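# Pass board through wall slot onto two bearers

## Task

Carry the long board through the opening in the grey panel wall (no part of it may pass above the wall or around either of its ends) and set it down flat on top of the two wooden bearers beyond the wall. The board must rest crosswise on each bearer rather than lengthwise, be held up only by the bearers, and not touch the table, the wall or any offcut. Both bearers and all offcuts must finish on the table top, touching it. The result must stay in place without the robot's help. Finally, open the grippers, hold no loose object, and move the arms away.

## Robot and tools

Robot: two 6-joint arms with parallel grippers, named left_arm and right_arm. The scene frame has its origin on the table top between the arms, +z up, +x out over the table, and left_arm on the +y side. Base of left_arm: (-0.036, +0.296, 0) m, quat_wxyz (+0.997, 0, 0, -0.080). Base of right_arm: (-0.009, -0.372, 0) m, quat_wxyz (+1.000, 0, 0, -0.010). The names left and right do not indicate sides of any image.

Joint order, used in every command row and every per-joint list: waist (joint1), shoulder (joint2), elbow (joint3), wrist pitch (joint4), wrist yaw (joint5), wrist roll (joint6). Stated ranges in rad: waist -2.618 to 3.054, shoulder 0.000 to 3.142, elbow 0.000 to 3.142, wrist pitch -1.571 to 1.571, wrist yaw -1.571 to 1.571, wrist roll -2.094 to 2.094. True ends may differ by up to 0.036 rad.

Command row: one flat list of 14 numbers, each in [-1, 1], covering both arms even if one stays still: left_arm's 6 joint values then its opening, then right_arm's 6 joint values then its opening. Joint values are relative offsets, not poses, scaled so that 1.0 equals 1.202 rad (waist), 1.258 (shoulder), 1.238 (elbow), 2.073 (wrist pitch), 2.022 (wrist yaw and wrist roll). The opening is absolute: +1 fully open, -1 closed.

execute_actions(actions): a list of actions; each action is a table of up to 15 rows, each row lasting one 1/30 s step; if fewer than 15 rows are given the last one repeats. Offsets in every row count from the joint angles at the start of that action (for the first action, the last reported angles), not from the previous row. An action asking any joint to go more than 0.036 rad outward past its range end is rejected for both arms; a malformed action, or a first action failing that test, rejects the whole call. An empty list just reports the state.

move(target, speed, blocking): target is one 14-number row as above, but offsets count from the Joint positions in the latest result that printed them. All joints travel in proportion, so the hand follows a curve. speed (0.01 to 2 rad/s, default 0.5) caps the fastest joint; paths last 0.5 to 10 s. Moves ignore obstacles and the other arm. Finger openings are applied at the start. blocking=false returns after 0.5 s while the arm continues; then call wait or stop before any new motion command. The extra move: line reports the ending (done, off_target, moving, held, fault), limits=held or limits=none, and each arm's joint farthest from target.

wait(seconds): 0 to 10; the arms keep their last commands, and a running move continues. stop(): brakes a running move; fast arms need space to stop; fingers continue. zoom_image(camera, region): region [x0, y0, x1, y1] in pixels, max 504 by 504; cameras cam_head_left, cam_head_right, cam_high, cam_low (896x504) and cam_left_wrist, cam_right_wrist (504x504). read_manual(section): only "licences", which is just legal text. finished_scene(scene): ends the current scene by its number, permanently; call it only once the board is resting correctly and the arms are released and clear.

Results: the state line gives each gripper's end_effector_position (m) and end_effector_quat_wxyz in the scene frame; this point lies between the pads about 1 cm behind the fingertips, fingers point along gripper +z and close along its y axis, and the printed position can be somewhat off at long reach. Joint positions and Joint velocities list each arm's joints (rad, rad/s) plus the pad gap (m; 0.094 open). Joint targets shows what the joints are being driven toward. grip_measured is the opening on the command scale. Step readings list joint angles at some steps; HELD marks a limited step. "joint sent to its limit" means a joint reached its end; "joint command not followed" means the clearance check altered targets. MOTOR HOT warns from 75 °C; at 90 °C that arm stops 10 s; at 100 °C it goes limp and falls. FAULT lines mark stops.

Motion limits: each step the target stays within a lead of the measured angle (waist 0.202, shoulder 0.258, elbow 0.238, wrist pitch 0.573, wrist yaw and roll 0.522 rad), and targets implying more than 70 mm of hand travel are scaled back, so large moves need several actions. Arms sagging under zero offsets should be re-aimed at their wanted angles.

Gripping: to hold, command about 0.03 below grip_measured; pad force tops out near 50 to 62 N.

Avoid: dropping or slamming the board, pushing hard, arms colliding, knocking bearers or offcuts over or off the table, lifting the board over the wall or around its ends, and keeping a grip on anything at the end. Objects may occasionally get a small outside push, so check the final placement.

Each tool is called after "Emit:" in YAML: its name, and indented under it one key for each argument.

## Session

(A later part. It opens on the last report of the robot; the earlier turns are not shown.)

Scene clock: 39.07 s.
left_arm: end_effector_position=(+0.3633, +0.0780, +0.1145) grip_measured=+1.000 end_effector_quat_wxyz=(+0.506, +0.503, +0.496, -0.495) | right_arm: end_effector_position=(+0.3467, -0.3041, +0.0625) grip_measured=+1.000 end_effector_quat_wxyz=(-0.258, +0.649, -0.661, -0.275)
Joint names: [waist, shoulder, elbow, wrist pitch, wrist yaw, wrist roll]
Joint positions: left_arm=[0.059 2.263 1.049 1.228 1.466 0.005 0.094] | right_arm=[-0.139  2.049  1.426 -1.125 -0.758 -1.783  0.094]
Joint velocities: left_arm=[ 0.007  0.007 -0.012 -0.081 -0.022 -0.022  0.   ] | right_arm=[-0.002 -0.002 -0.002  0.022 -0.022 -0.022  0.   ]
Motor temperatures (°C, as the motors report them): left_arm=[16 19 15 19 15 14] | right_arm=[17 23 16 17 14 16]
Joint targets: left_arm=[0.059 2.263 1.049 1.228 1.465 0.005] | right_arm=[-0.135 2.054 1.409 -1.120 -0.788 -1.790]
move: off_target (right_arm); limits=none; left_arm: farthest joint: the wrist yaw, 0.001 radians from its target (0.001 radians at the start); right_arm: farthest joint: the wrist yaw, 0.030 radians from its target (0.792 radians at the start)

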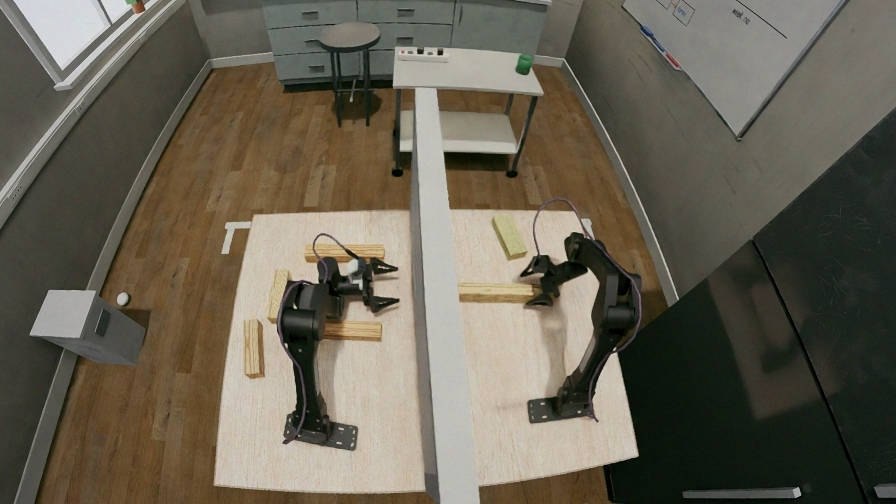

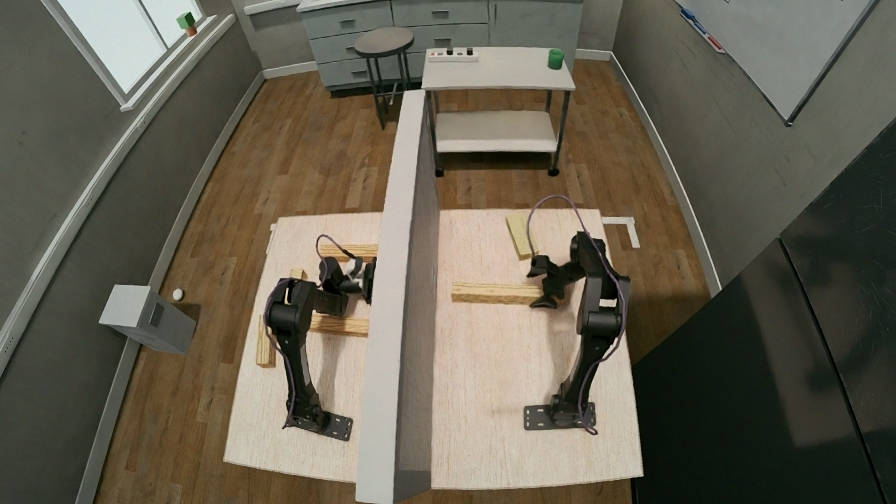

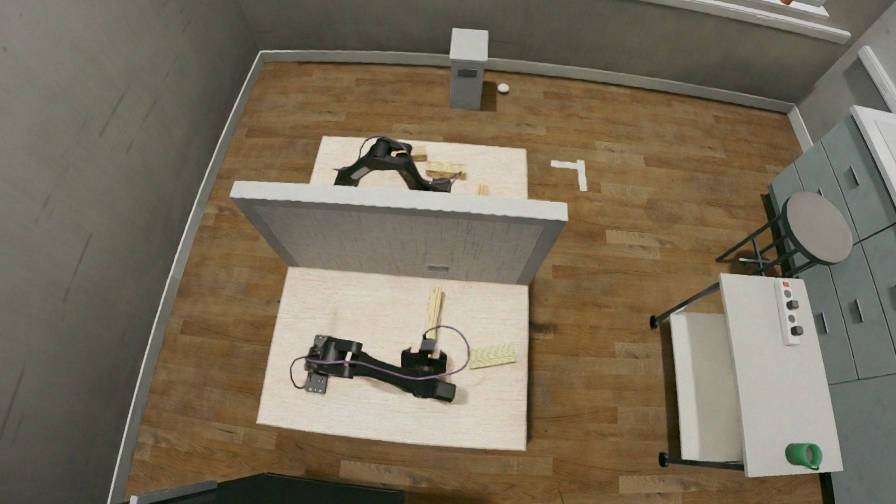

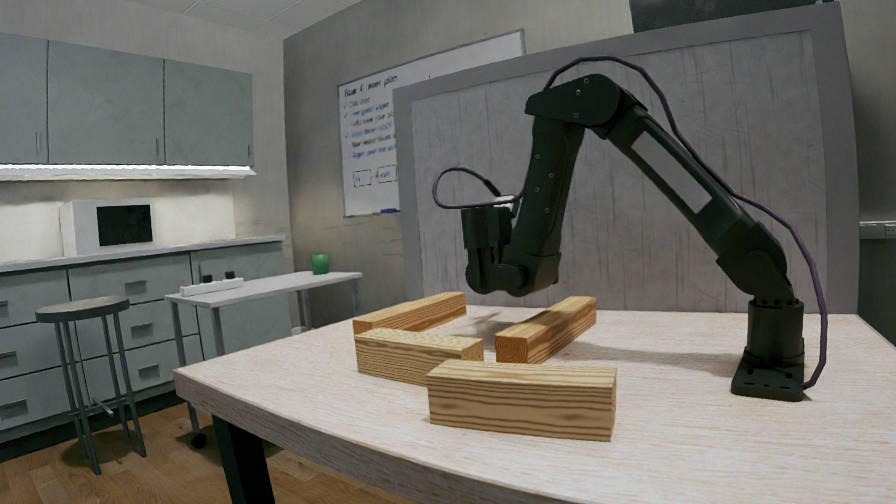

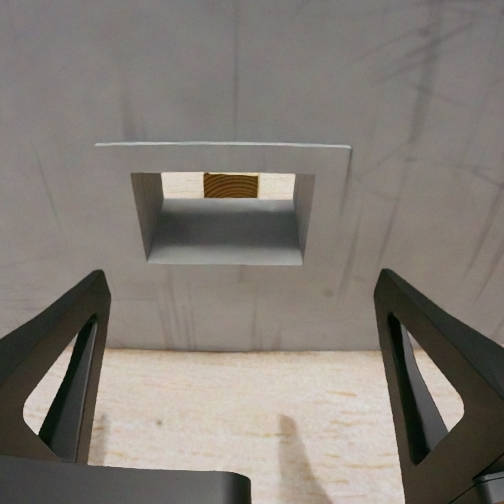

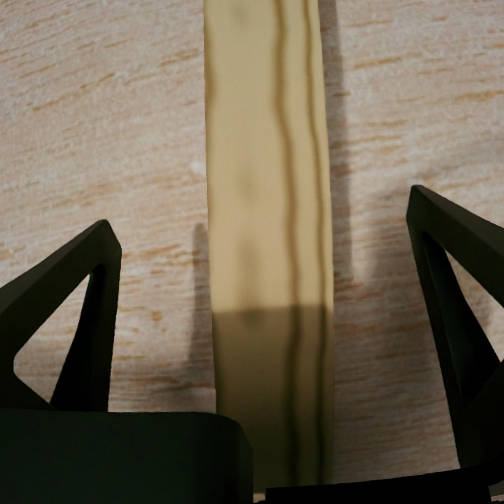

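Emit:
move:
  target: [0, 0, 0, 0, 0, 0, 1, 0.004, 0.0641, -0.0855, 0.0895, -0.0297, -0.0037, 1]
  speed: 0.3

Scene clock: 41.03 s.
left_arm: end_effector_position=(+0.3633, +0.0780, +0.1145) grip_measured=+1.000 end_effector_quat_wxyz=(+0.506, +0.503, +0.496, -0.495) | right_arm: end_effector_position=(+0.3556, -0.2996, +0.0359) grip_measured=+1.000 end_effector_quat_wxyz=(-0.290, +0.647, -0.651, -0.272)
Joint names: [waist, shoulder, elbow, wrist pitch, wrist yaw, wrist roll]
Joint positions: left_arm=[0.059 2.263 1.049 1.228 1.466 0.005 0.094] | right_arm=[-0.141  2.096  1.361 -0.972 -0.809 -1.785  0.094]
Joint velocities: left_arm=[ 0.007  0.012 -0.017  0.022 -0.022 -0.007  0.   ] | right_arm=[-0.007 -0.022  0.002  0.007 -0.037  0.051  0.   ]
Motor temperatures (°C, as the motors report them): left_arm=[16 19 15 19 15 14] | right_arm=[17 23 16 16 14 16]
Joint targets: left_arm=[0.059 2.263 1.049 1.228 1.466 0.005] | right_arm=[-0.134 2.129 1.320 -0.939 -0.818 -1.790]
move: off_target (right_arm); limits=none; left_arm: farthest joint: the waist, 0.000 radians from its target (0.000 radians at the start); right_arm: farthest joint: the elbow, 0.041 radians from its target (0.106 radians at the start)

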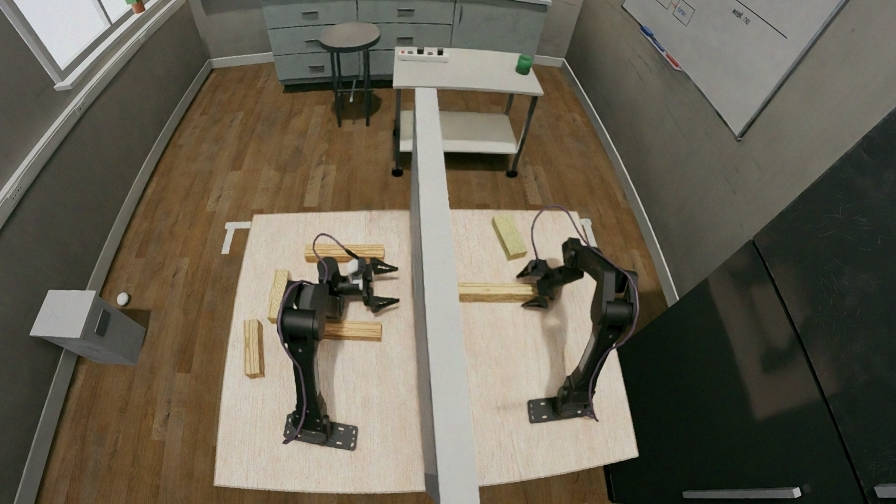

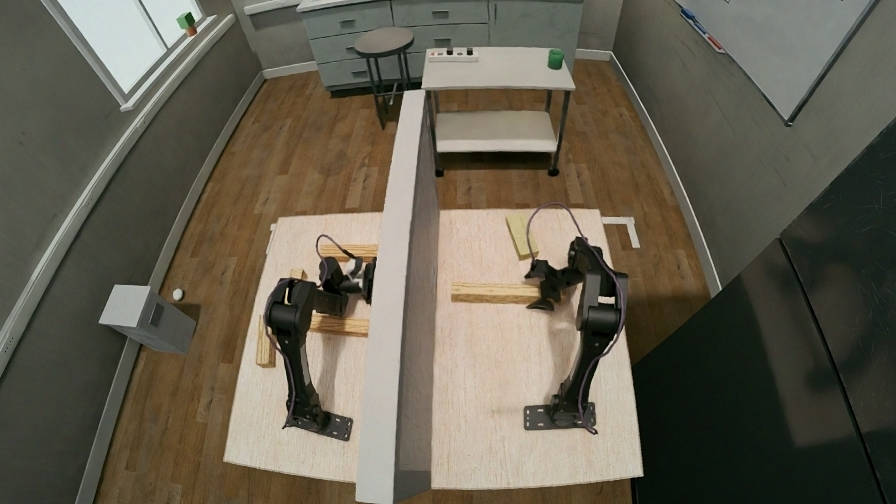

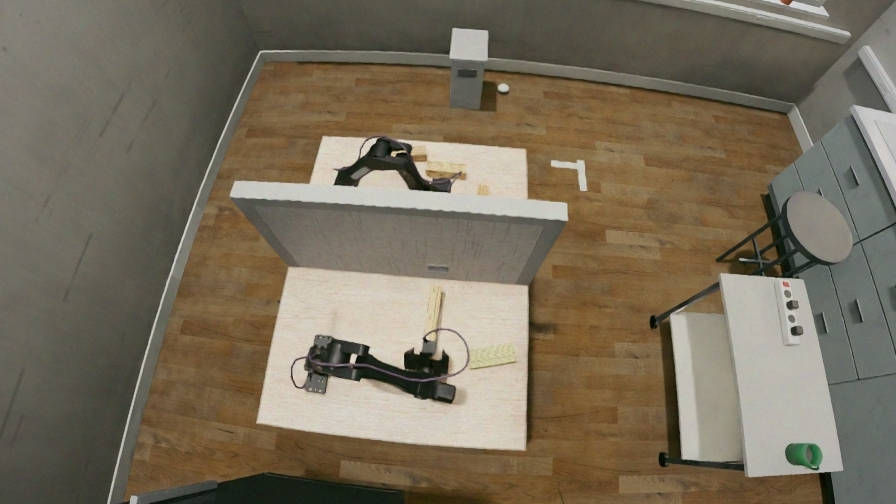

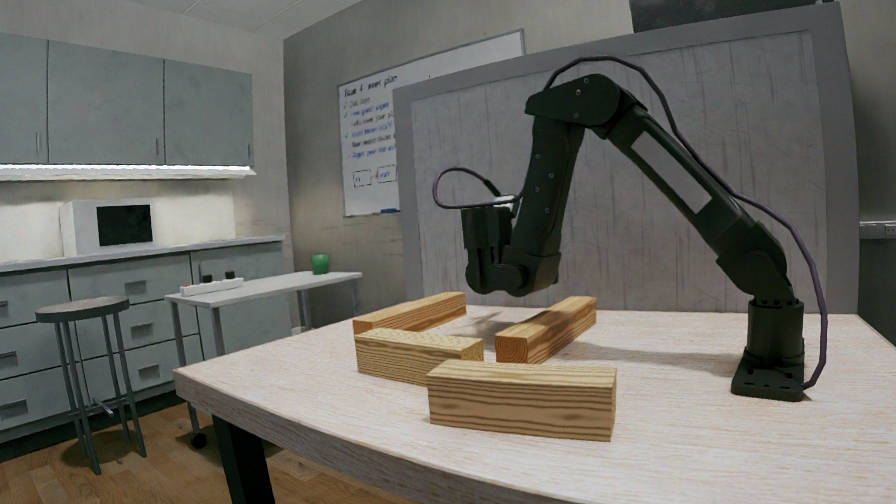

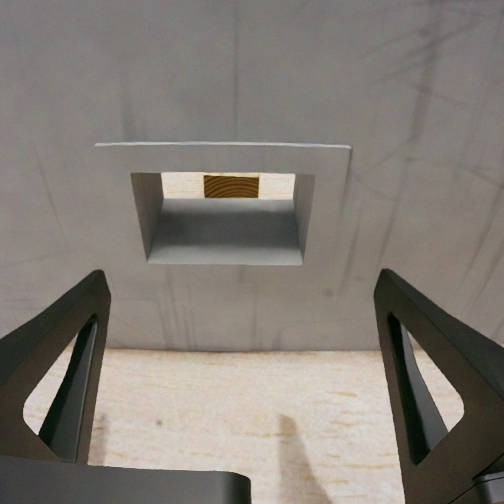

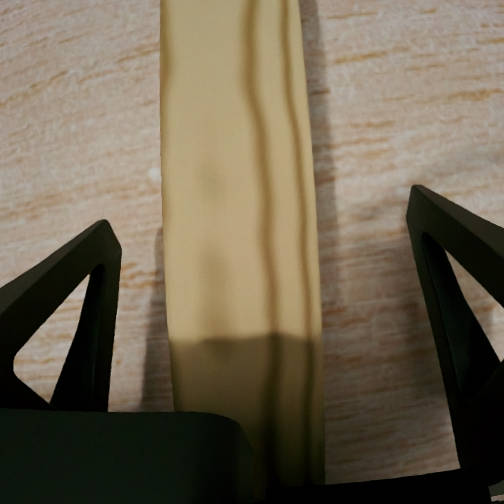

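Emit:
execute_actions:
  actions: []

Scene clock: 41.67 s.
left_arm: end_effector_position=(+0.3633, +0.0780, +0.1145) grip_measured=+1.000 end_effector_quat_wxyz=(+0.506, +0.503, +0.496, -0.495) | right_arm: end_effector_position=(+0.3557, -0.2996, +0.0360) grip_measured=+1.000 end_effector_quat_wxyz=(-0.290, +0.647, -0.651, -0.272)
Joint names: [waist, shoulder, elbow, wrist pitch, wrist yaw, wrist roll]
Joint positions: left_arm=[0.059 2.263 1.049 1.228 1.466 0.005 0.094] | right_arm=[-0.141  2.096  1.361 -0.971 -0.809 -1.785  0.094]
Joint velocities: left_arm=[ 0.002 -0.007 -0.007  0.022  0.007 -0.095  0.   ] | right_arm=[ 0.007  0.012  0.002 -0.007  0.066 -0.007  0.   ]
Motor temperatures (°C, as the motors report them): left_arm=[16 19 15 19 15 14] | right_arm=[17 23 16 16 14 16]
Joint targets: left_arm=[0.059 2.263 1.049 1.228 1.466 0.005] | right_arm=[-0.134 2.129 1.320 -0.939 -0.818 -1.790]

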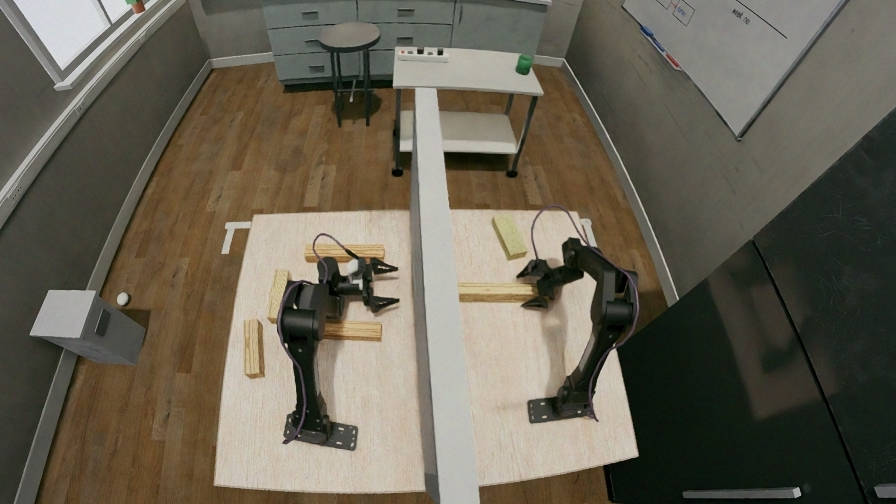

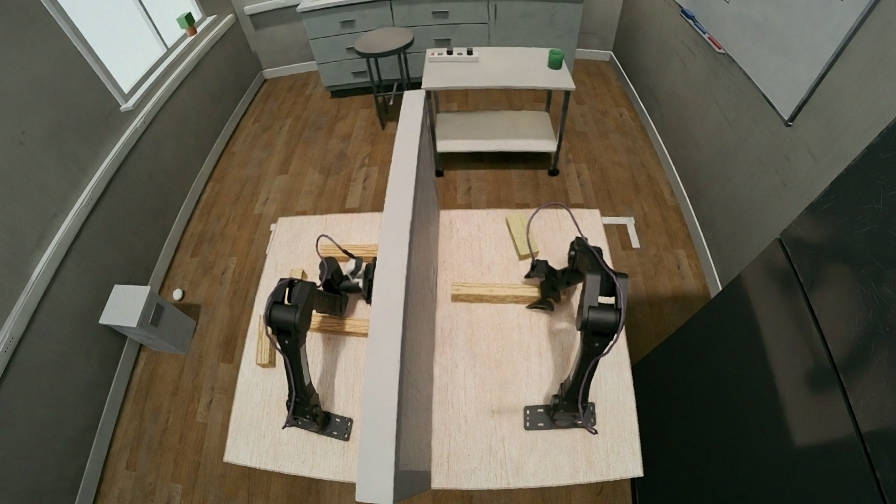

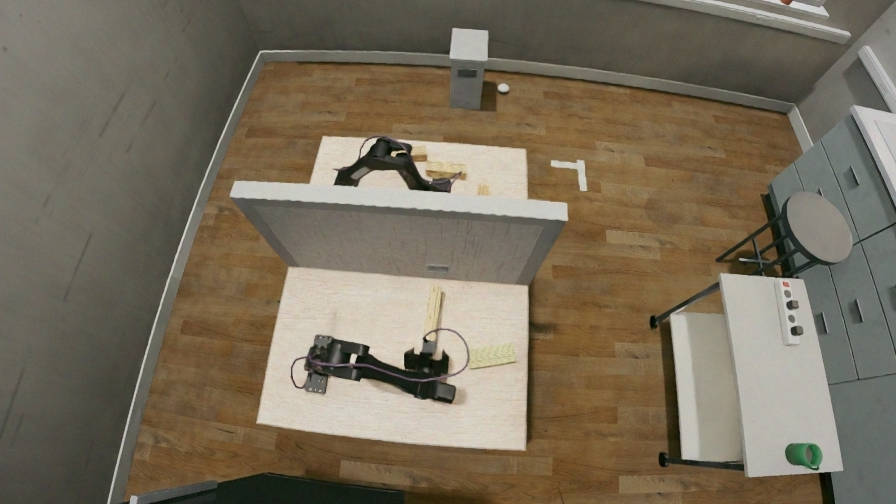

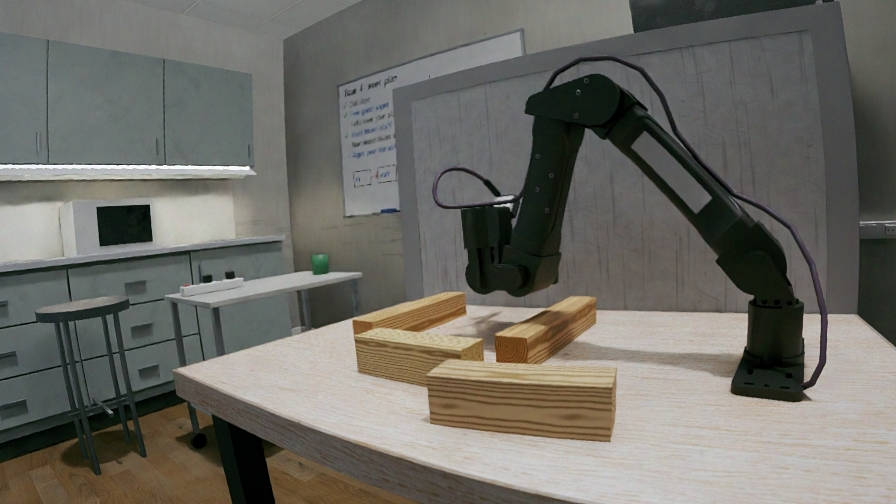

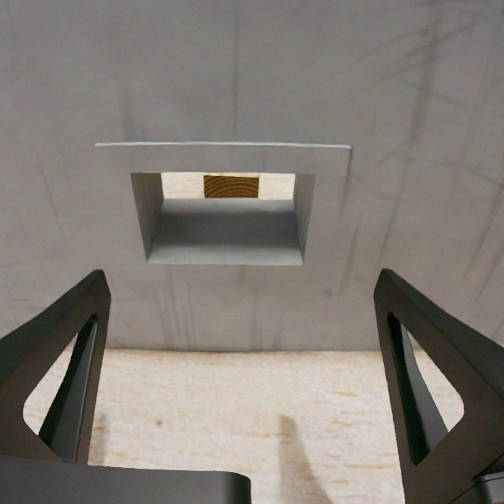

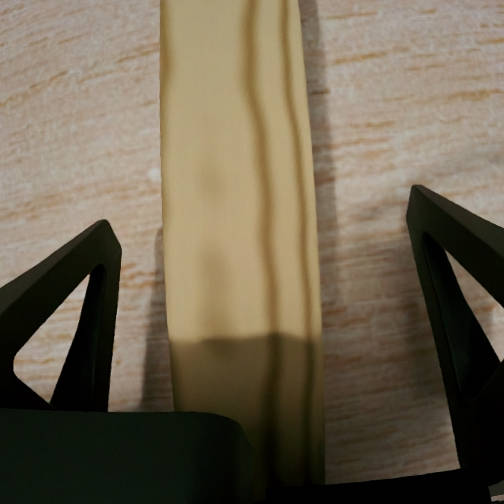

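Emit:
move:
  target: [0, 0, 0, 0, 0, 0, 1, 0.008, 0.05, -0.045, 0.028, 0.018, 0, 1]
  speed: 0.3

Scene clock: 42.87 s.
left_arm: end_effector_position=(+0.3633, +0.0780, +0.1145) grip_measured=+1.000 end_effector_quat_wxyz=(+0.506, +0.503, +0.496, -0.495) | right_arm: end_effector_position=(+0.3575, -0.3001, +0.0354) grip_measured=+1.000 end_effector_quat_wxyz=(-0.292, +0.649, -0.650, -0.268)
Joint names: [waist, shoulder, elbow, wrist pitch, wrist yaw, wrist roll]
Joint positions: left_arm=[0.059 2.263 1.049 1.228 1.466 0.005 0.094] | right_arm=[-0.141  2.096  1.361 -0.961 -0.808 -1.785  0.094]
Joint velocities: left_arm=[-0.002 -0.007 -0.017  0.051 -0.007 -0.022  0.   ] | right_arm=[-0.012  0.012  0.012 -0.022 -0.037  0.022  0.   ]
Motor temperatures (°C, as the motors report them): left_arm=[16 19 15 19 15 14] | right_arm=[17 23 16 16 14 16]
Joint targets: left_arm=[0.059 2.263 1.049 1.228 1.466 0.005] | right_arm=[-0.131 2.159 1.306 -0.913 -0.773 -1.785]
move: off_target (right_arm); limits=none; left_arm: farthest joint: the waist, 0.000 radians from its target (0.000 radians at the start); right_arm: farthest joint: the shoulder, 0.063 radians from its target (0.063 radians at the start)

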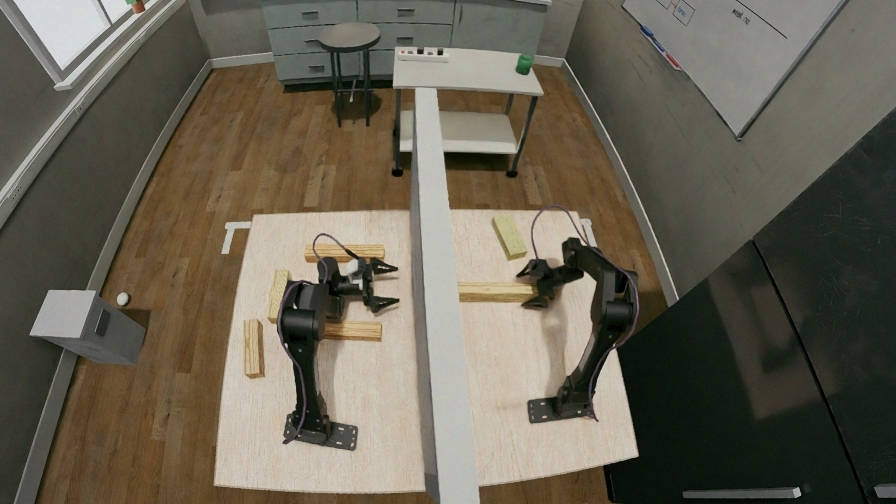

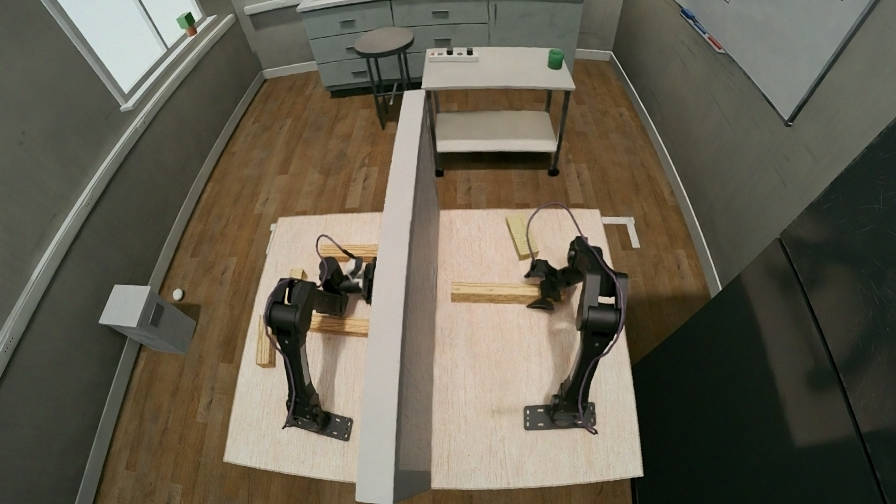

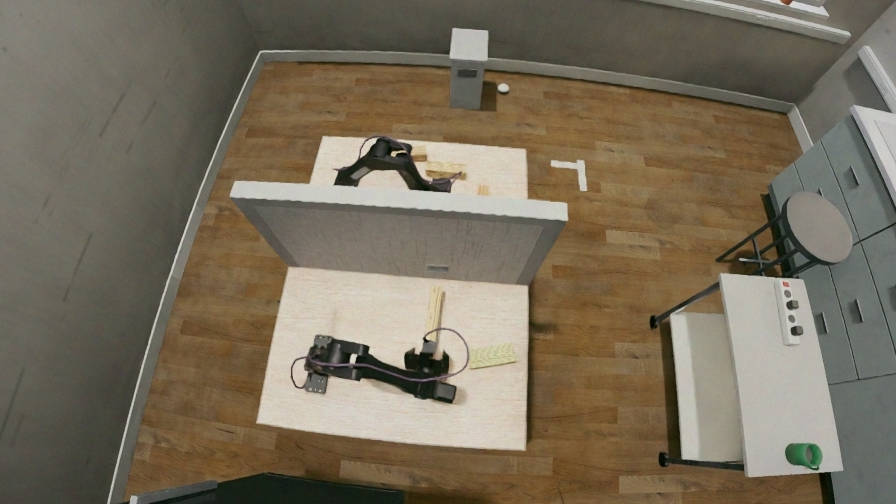

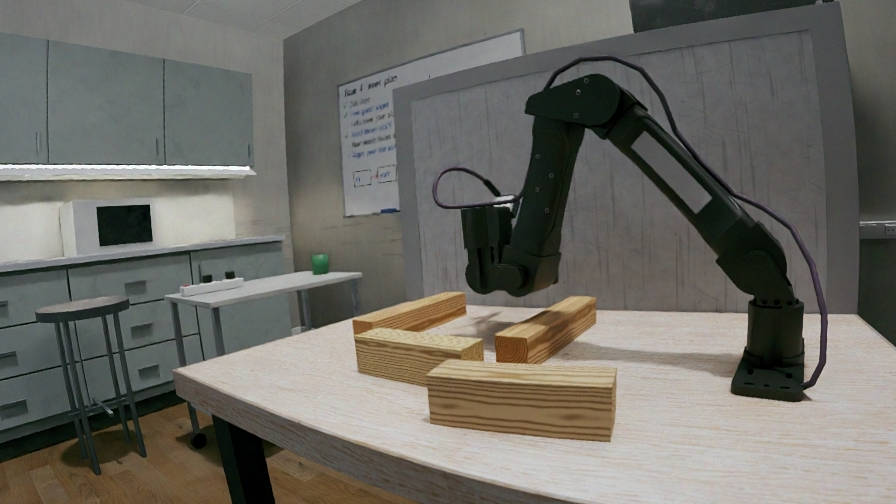

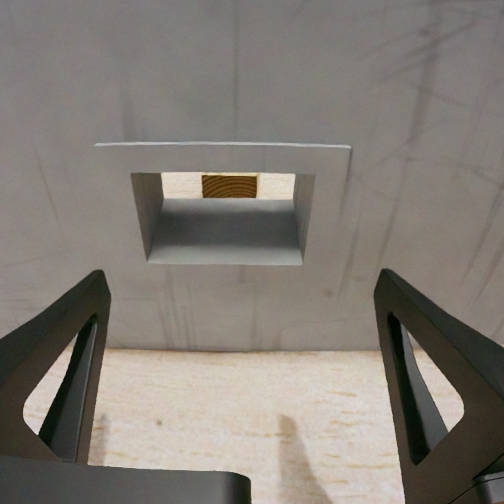

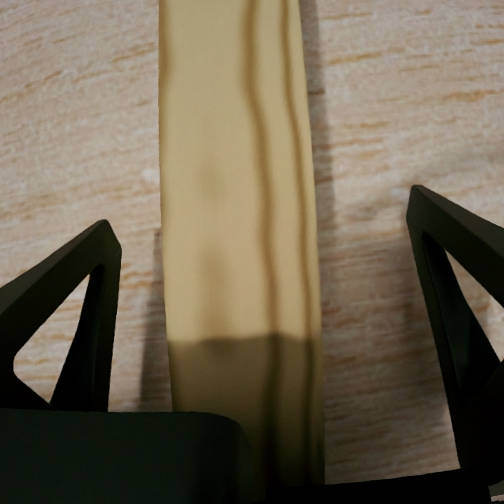

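Emit:
zoom_image:
  camera: "cam_head_right"
  region: [430, 220, 630, 340]

Emit:
zoom_image:
  camera: "cam_high"
  region: [300, 250, 540, 420]

Region (430, 220, 630, 340) of cam_head_right's 896x504 image, scaled by 2.520, with more detail than that image has; it fills the top 302 rows of this view, and the rest is white.

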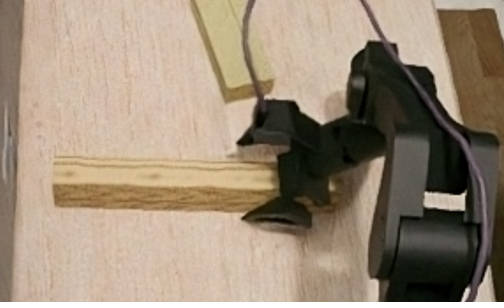

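Region (300, 250, 540, 420) of cam_high's 896x504 image, scaled by 2.100, with more detail than that image has; it fills the top 357 rows of this view, and the rest is white.

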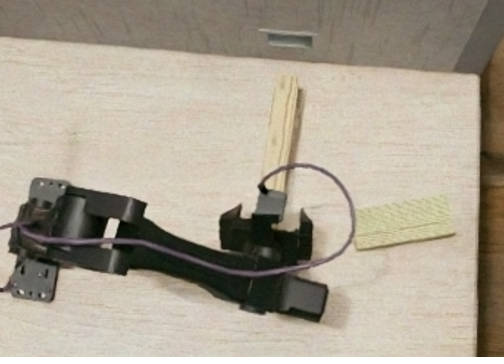

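Emit:
execute_actions:
  actions:
    - [[0, 0, 0, 0, 0, 0, 1, 0, 0, 0, 0, 0, 0, -0.3]]
    - [[0, 0, 0, 0, 0, 0, 1, 0, 0, 0, 0, 0, 0, -0.3]]

Scene clock: 44.47 s.
left_arm: end_effector_position=(+0.3633, +0.0780, +0.1145) grip_measured=+1.000 end_effector_quat_wxyz=(+0.506, +0.503, +0.496, -0.495) | right_arm: end_effector_position=(+0.3560, -0.2992, +0.0374) grip_measured=-0.203 end_effector_quat_wxyz=(-0.291, +0.645, -0.651, -0.273)
Joint names: [waist, shoulder, elbow, wrist pitch, wrist yaw, wrist roll]
Joint positions: left_arm=[0.059 2.263 1.049 1.228 1.466 0.005 0.094] | right_arm=[-0.141  2.093  1.361 -0.972 -0.813 -1.78   0.037]
Joint velocities: left_arm=[ 0.012  0.012  0.007 -0.051 -0.066  0.037  0.   ] | right_arm=[-0.022  0.002 -0.002  0.007 -0.051  0.007  0.   ]
Motor temperatures (°C, as the motors report them): left_arm=[16 19 15 19 15 14] | right_arm=[17 23 16 16 14 16]
Joint targets: left_arm=[0.059 2.263 1.049 1.228 1.466 0.005] | right_arm=[-0.141 2.093 1.361 -0.971 -0.813 -1.780]
Step readings (joint positions; steps 1 to 15: 1st action; 16 to 30: 2nd action):
0: left_arm=[0.059 2.263 1.049 1.228 1.466 0.005] | right_arm=[-0.141 2.096 1.361 -0.960 -0.808 -1.785]
1: left_arm=[0.059 2.263 1.049 1.228 1.466 0.005] | right_arm=[-0.141 2.095 1.361 -0.960 -0.811 -1.785]
2: left_arm=[0.059 2.263 1.049 1.228 1.466 0.005] | right_arm=[-0.141 2.094 1.361 -0.955 -0.813 -1.786]
4: left_arm=[0.059 2.263 1.049 1.228 1.466 0.005] | right_arm=[-0.141 2.093 1.361 -0.972 -0.813 -1.785]
8: left_arm=[0.059 2.263 1.049 1.228 1.466 0.005] | right_arm=[-0.141 2.093 1.361 -0.971 -0.813 -1.780]
15: left_arm=[0.059 2.263 1.049 1.228 1.466 0.005] | right_arm=[-0.141 2.093 1.361 -0.971 -0.813 -1.780]
16: left_arm=[0.059 2.263 1.049 1.228 1.466 0.005] | right_arm=[-0.141 2.093 1.361 -0.971 -0.813 -1.780]
17: left_arm=[0.059 2.263 1.049 1.228 1.466 0.005] | right_arm=[-0.141 2.093 1.361 -0.972 -0.813 -1.780]
19: left_arm=[0.059 2.263 1.049 1.228 1.466 0.005] | right_arm=[-0.141 2.093 1.361 -0.972 -0.813 -1.780]
23: left_arm=[0.059 2.263 1.049 1.228 1.466 0.005] | right_arm=[-0.141 2.093 1.361 -0.972 -0.813 -1.780]
30: Joint positions above

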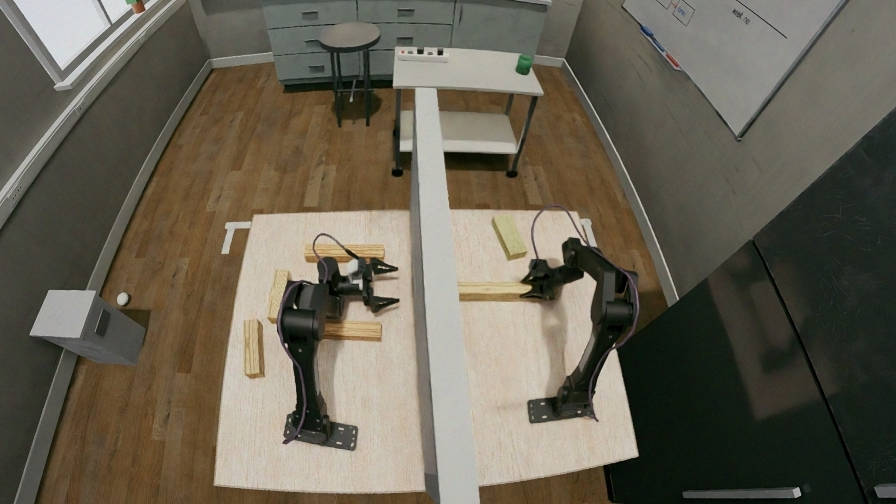

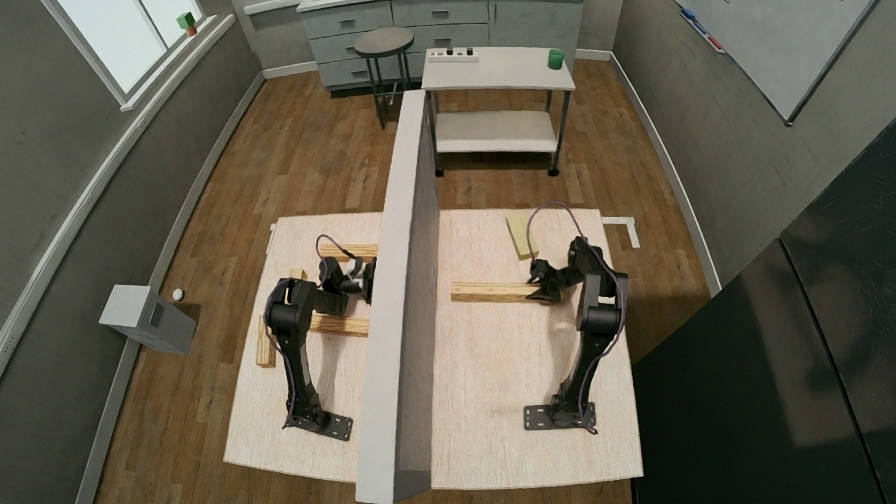

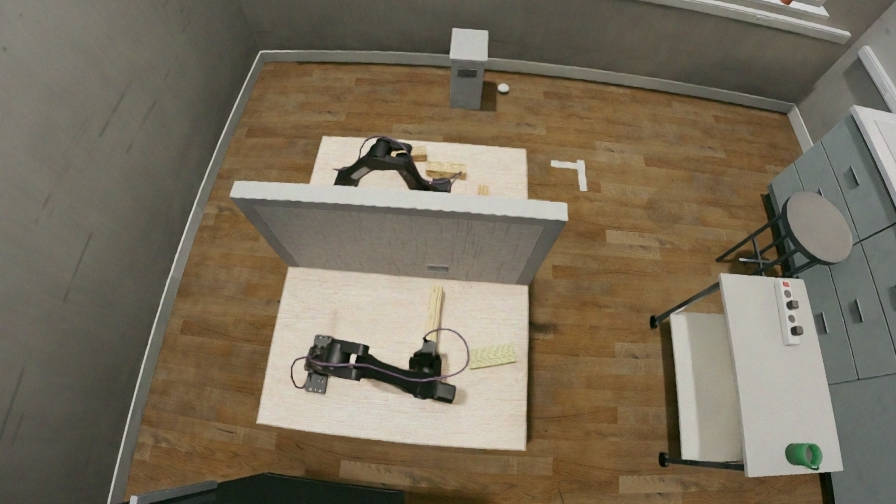

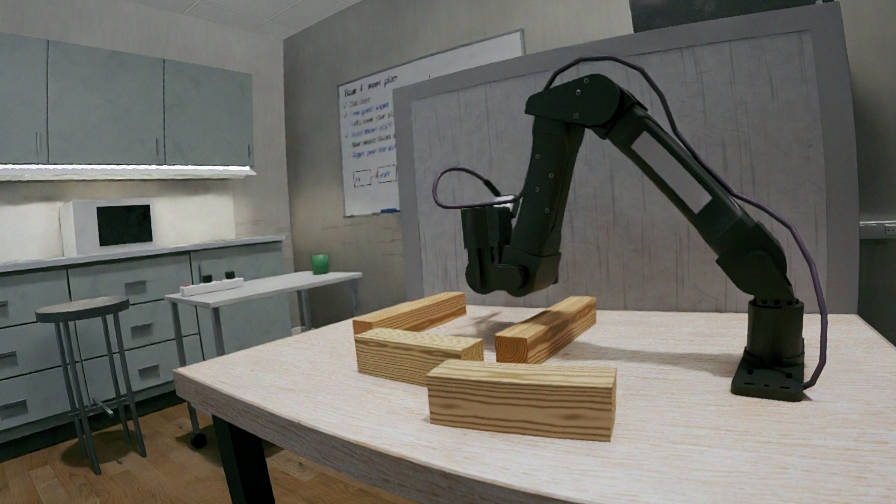

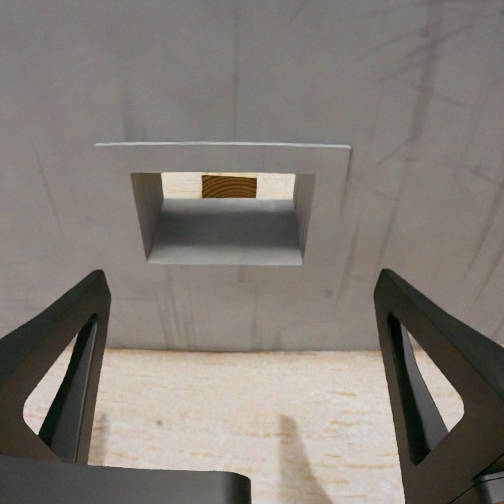

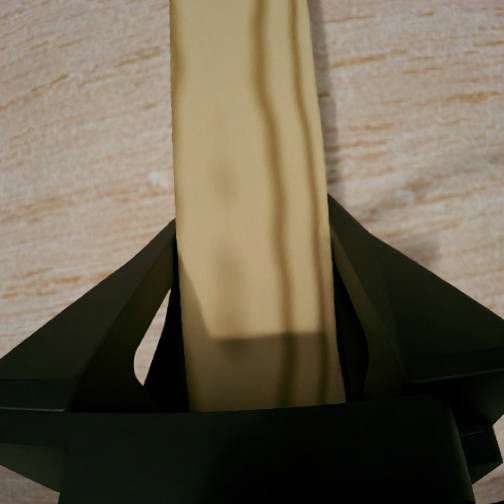

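Emit:
move:
  target: [0, 0, 0, 0, 0, 0, 1, -0.002, -0.095, 0.17, -0.145, 0, 0, -0.3]
  speed: 0.5

Scene clock: 47.17 s.
left_arm: end_effector_position=(+0.3633, +0.0780, +0.1145) grip_measured=+1.000 end_effector_quat_wxyz=(+0.506, +0.503, +0.496, -0.495) | right_arm: end_effector_position=(+0.3543, -0.3084, +0.1033) grip_measured=-0.203 end_effector_quat_wxyz=(-0.262, +0.656, -0.660, -0.256)
Joint names: [waist, shoulder, elbow, wrist pitch, wrist yaw, wrist roll]
Joint positions: left_arm=[0.059 2.263 1.049 1.228 1.466 0.005 0.094] | right_arm=[-0.141  1.999  1.538 -1.245 -0.739 -1.78   0.037]
Joint velocities: left_arm=[ 0.007 -0.002  0.007  0.066  0.051 -0.066  0.   ] | right_arm=[-0.007 -0.022 -0.022 -0.154 -0.051  0.051  0.001]
Motor temperatures (°C, as the motors report them): left_arm=[16 19 15 19 15 14] | right_arm=[17 23 16 16 14 16]
Joint targets: left_arm=[0.059 2.263 1.049 1.228 1.466 0.005] | right_arm=[-0.143 1.973 1.572 -1.272 -0.813 -1.780]
move: off_target (right_arm); limits=none; left_arm: farthest joint: the waist, 0.000 radians from its target (0.000 radians at the start); right_arm: farthest joint: the wrist yaw, 0.074 radians from its target (0.000 radians at the start)

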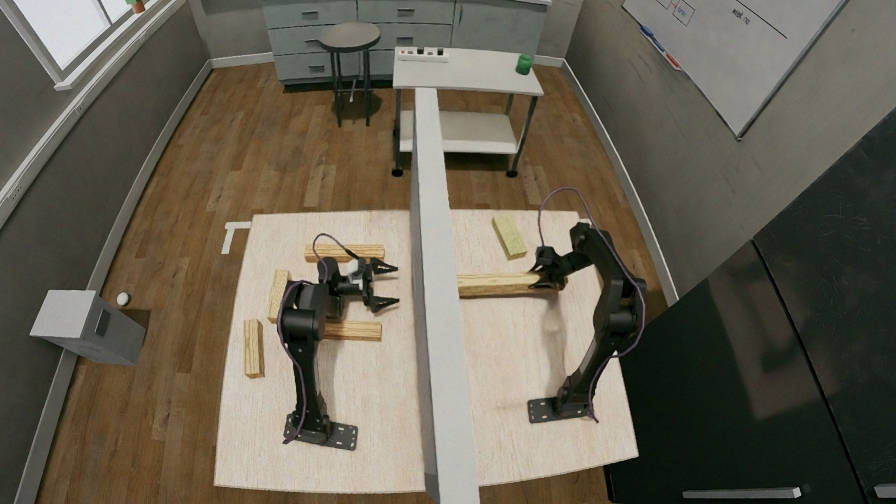

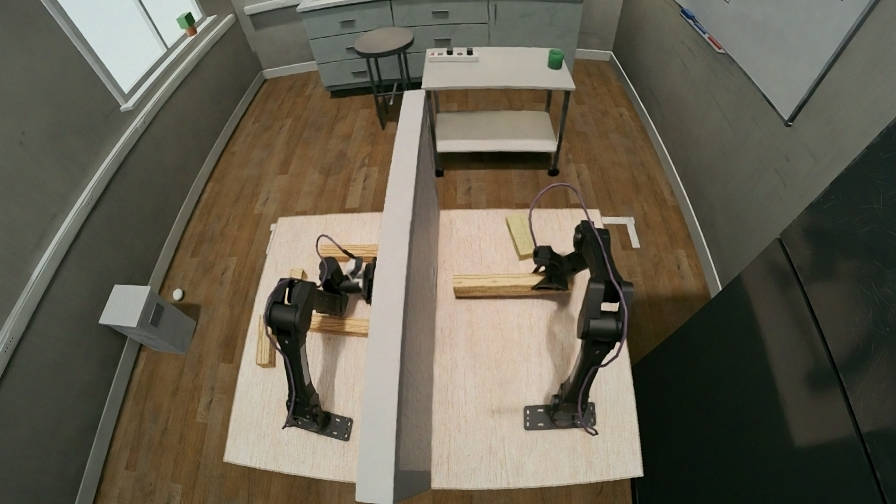

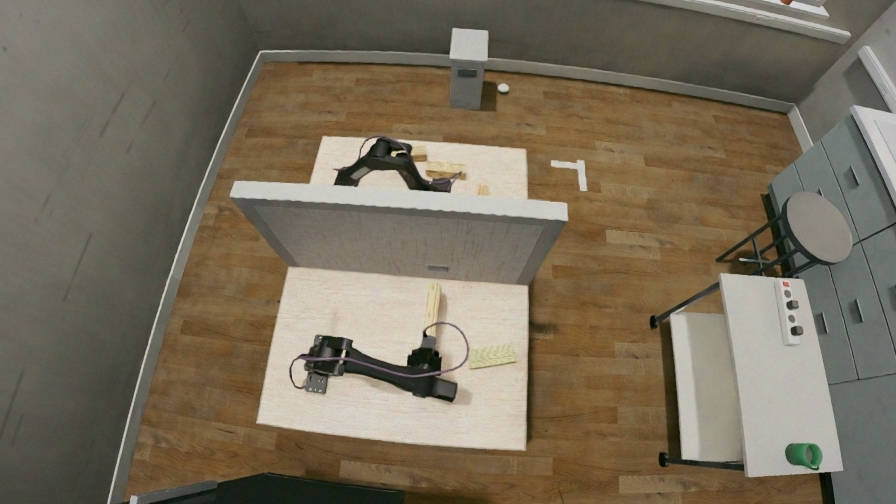

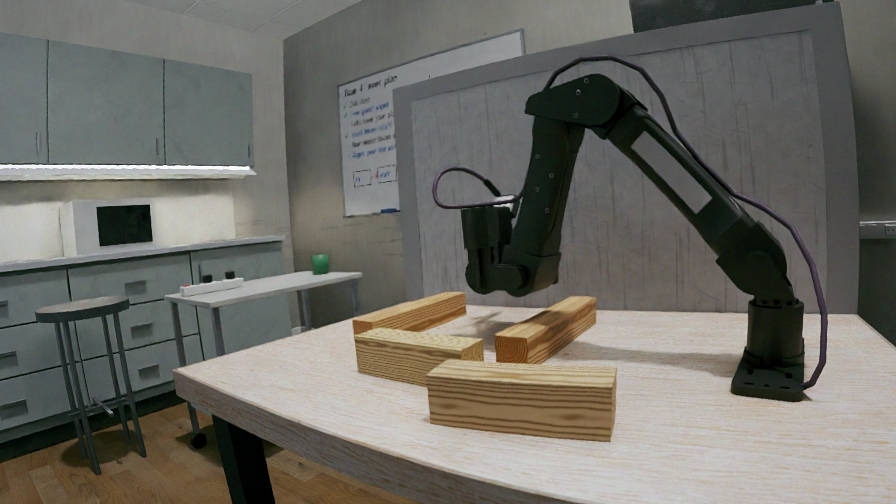

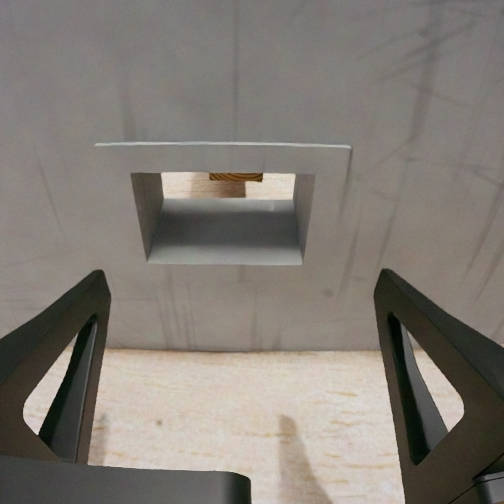

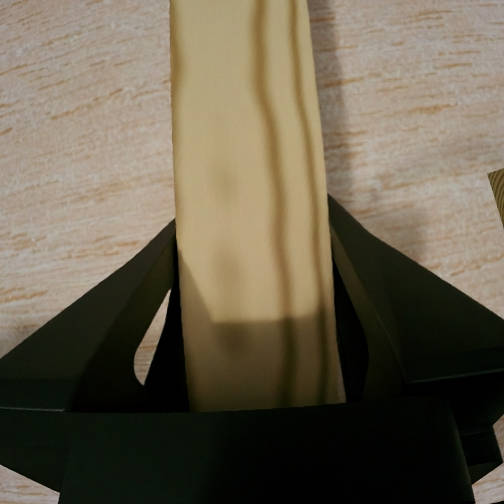

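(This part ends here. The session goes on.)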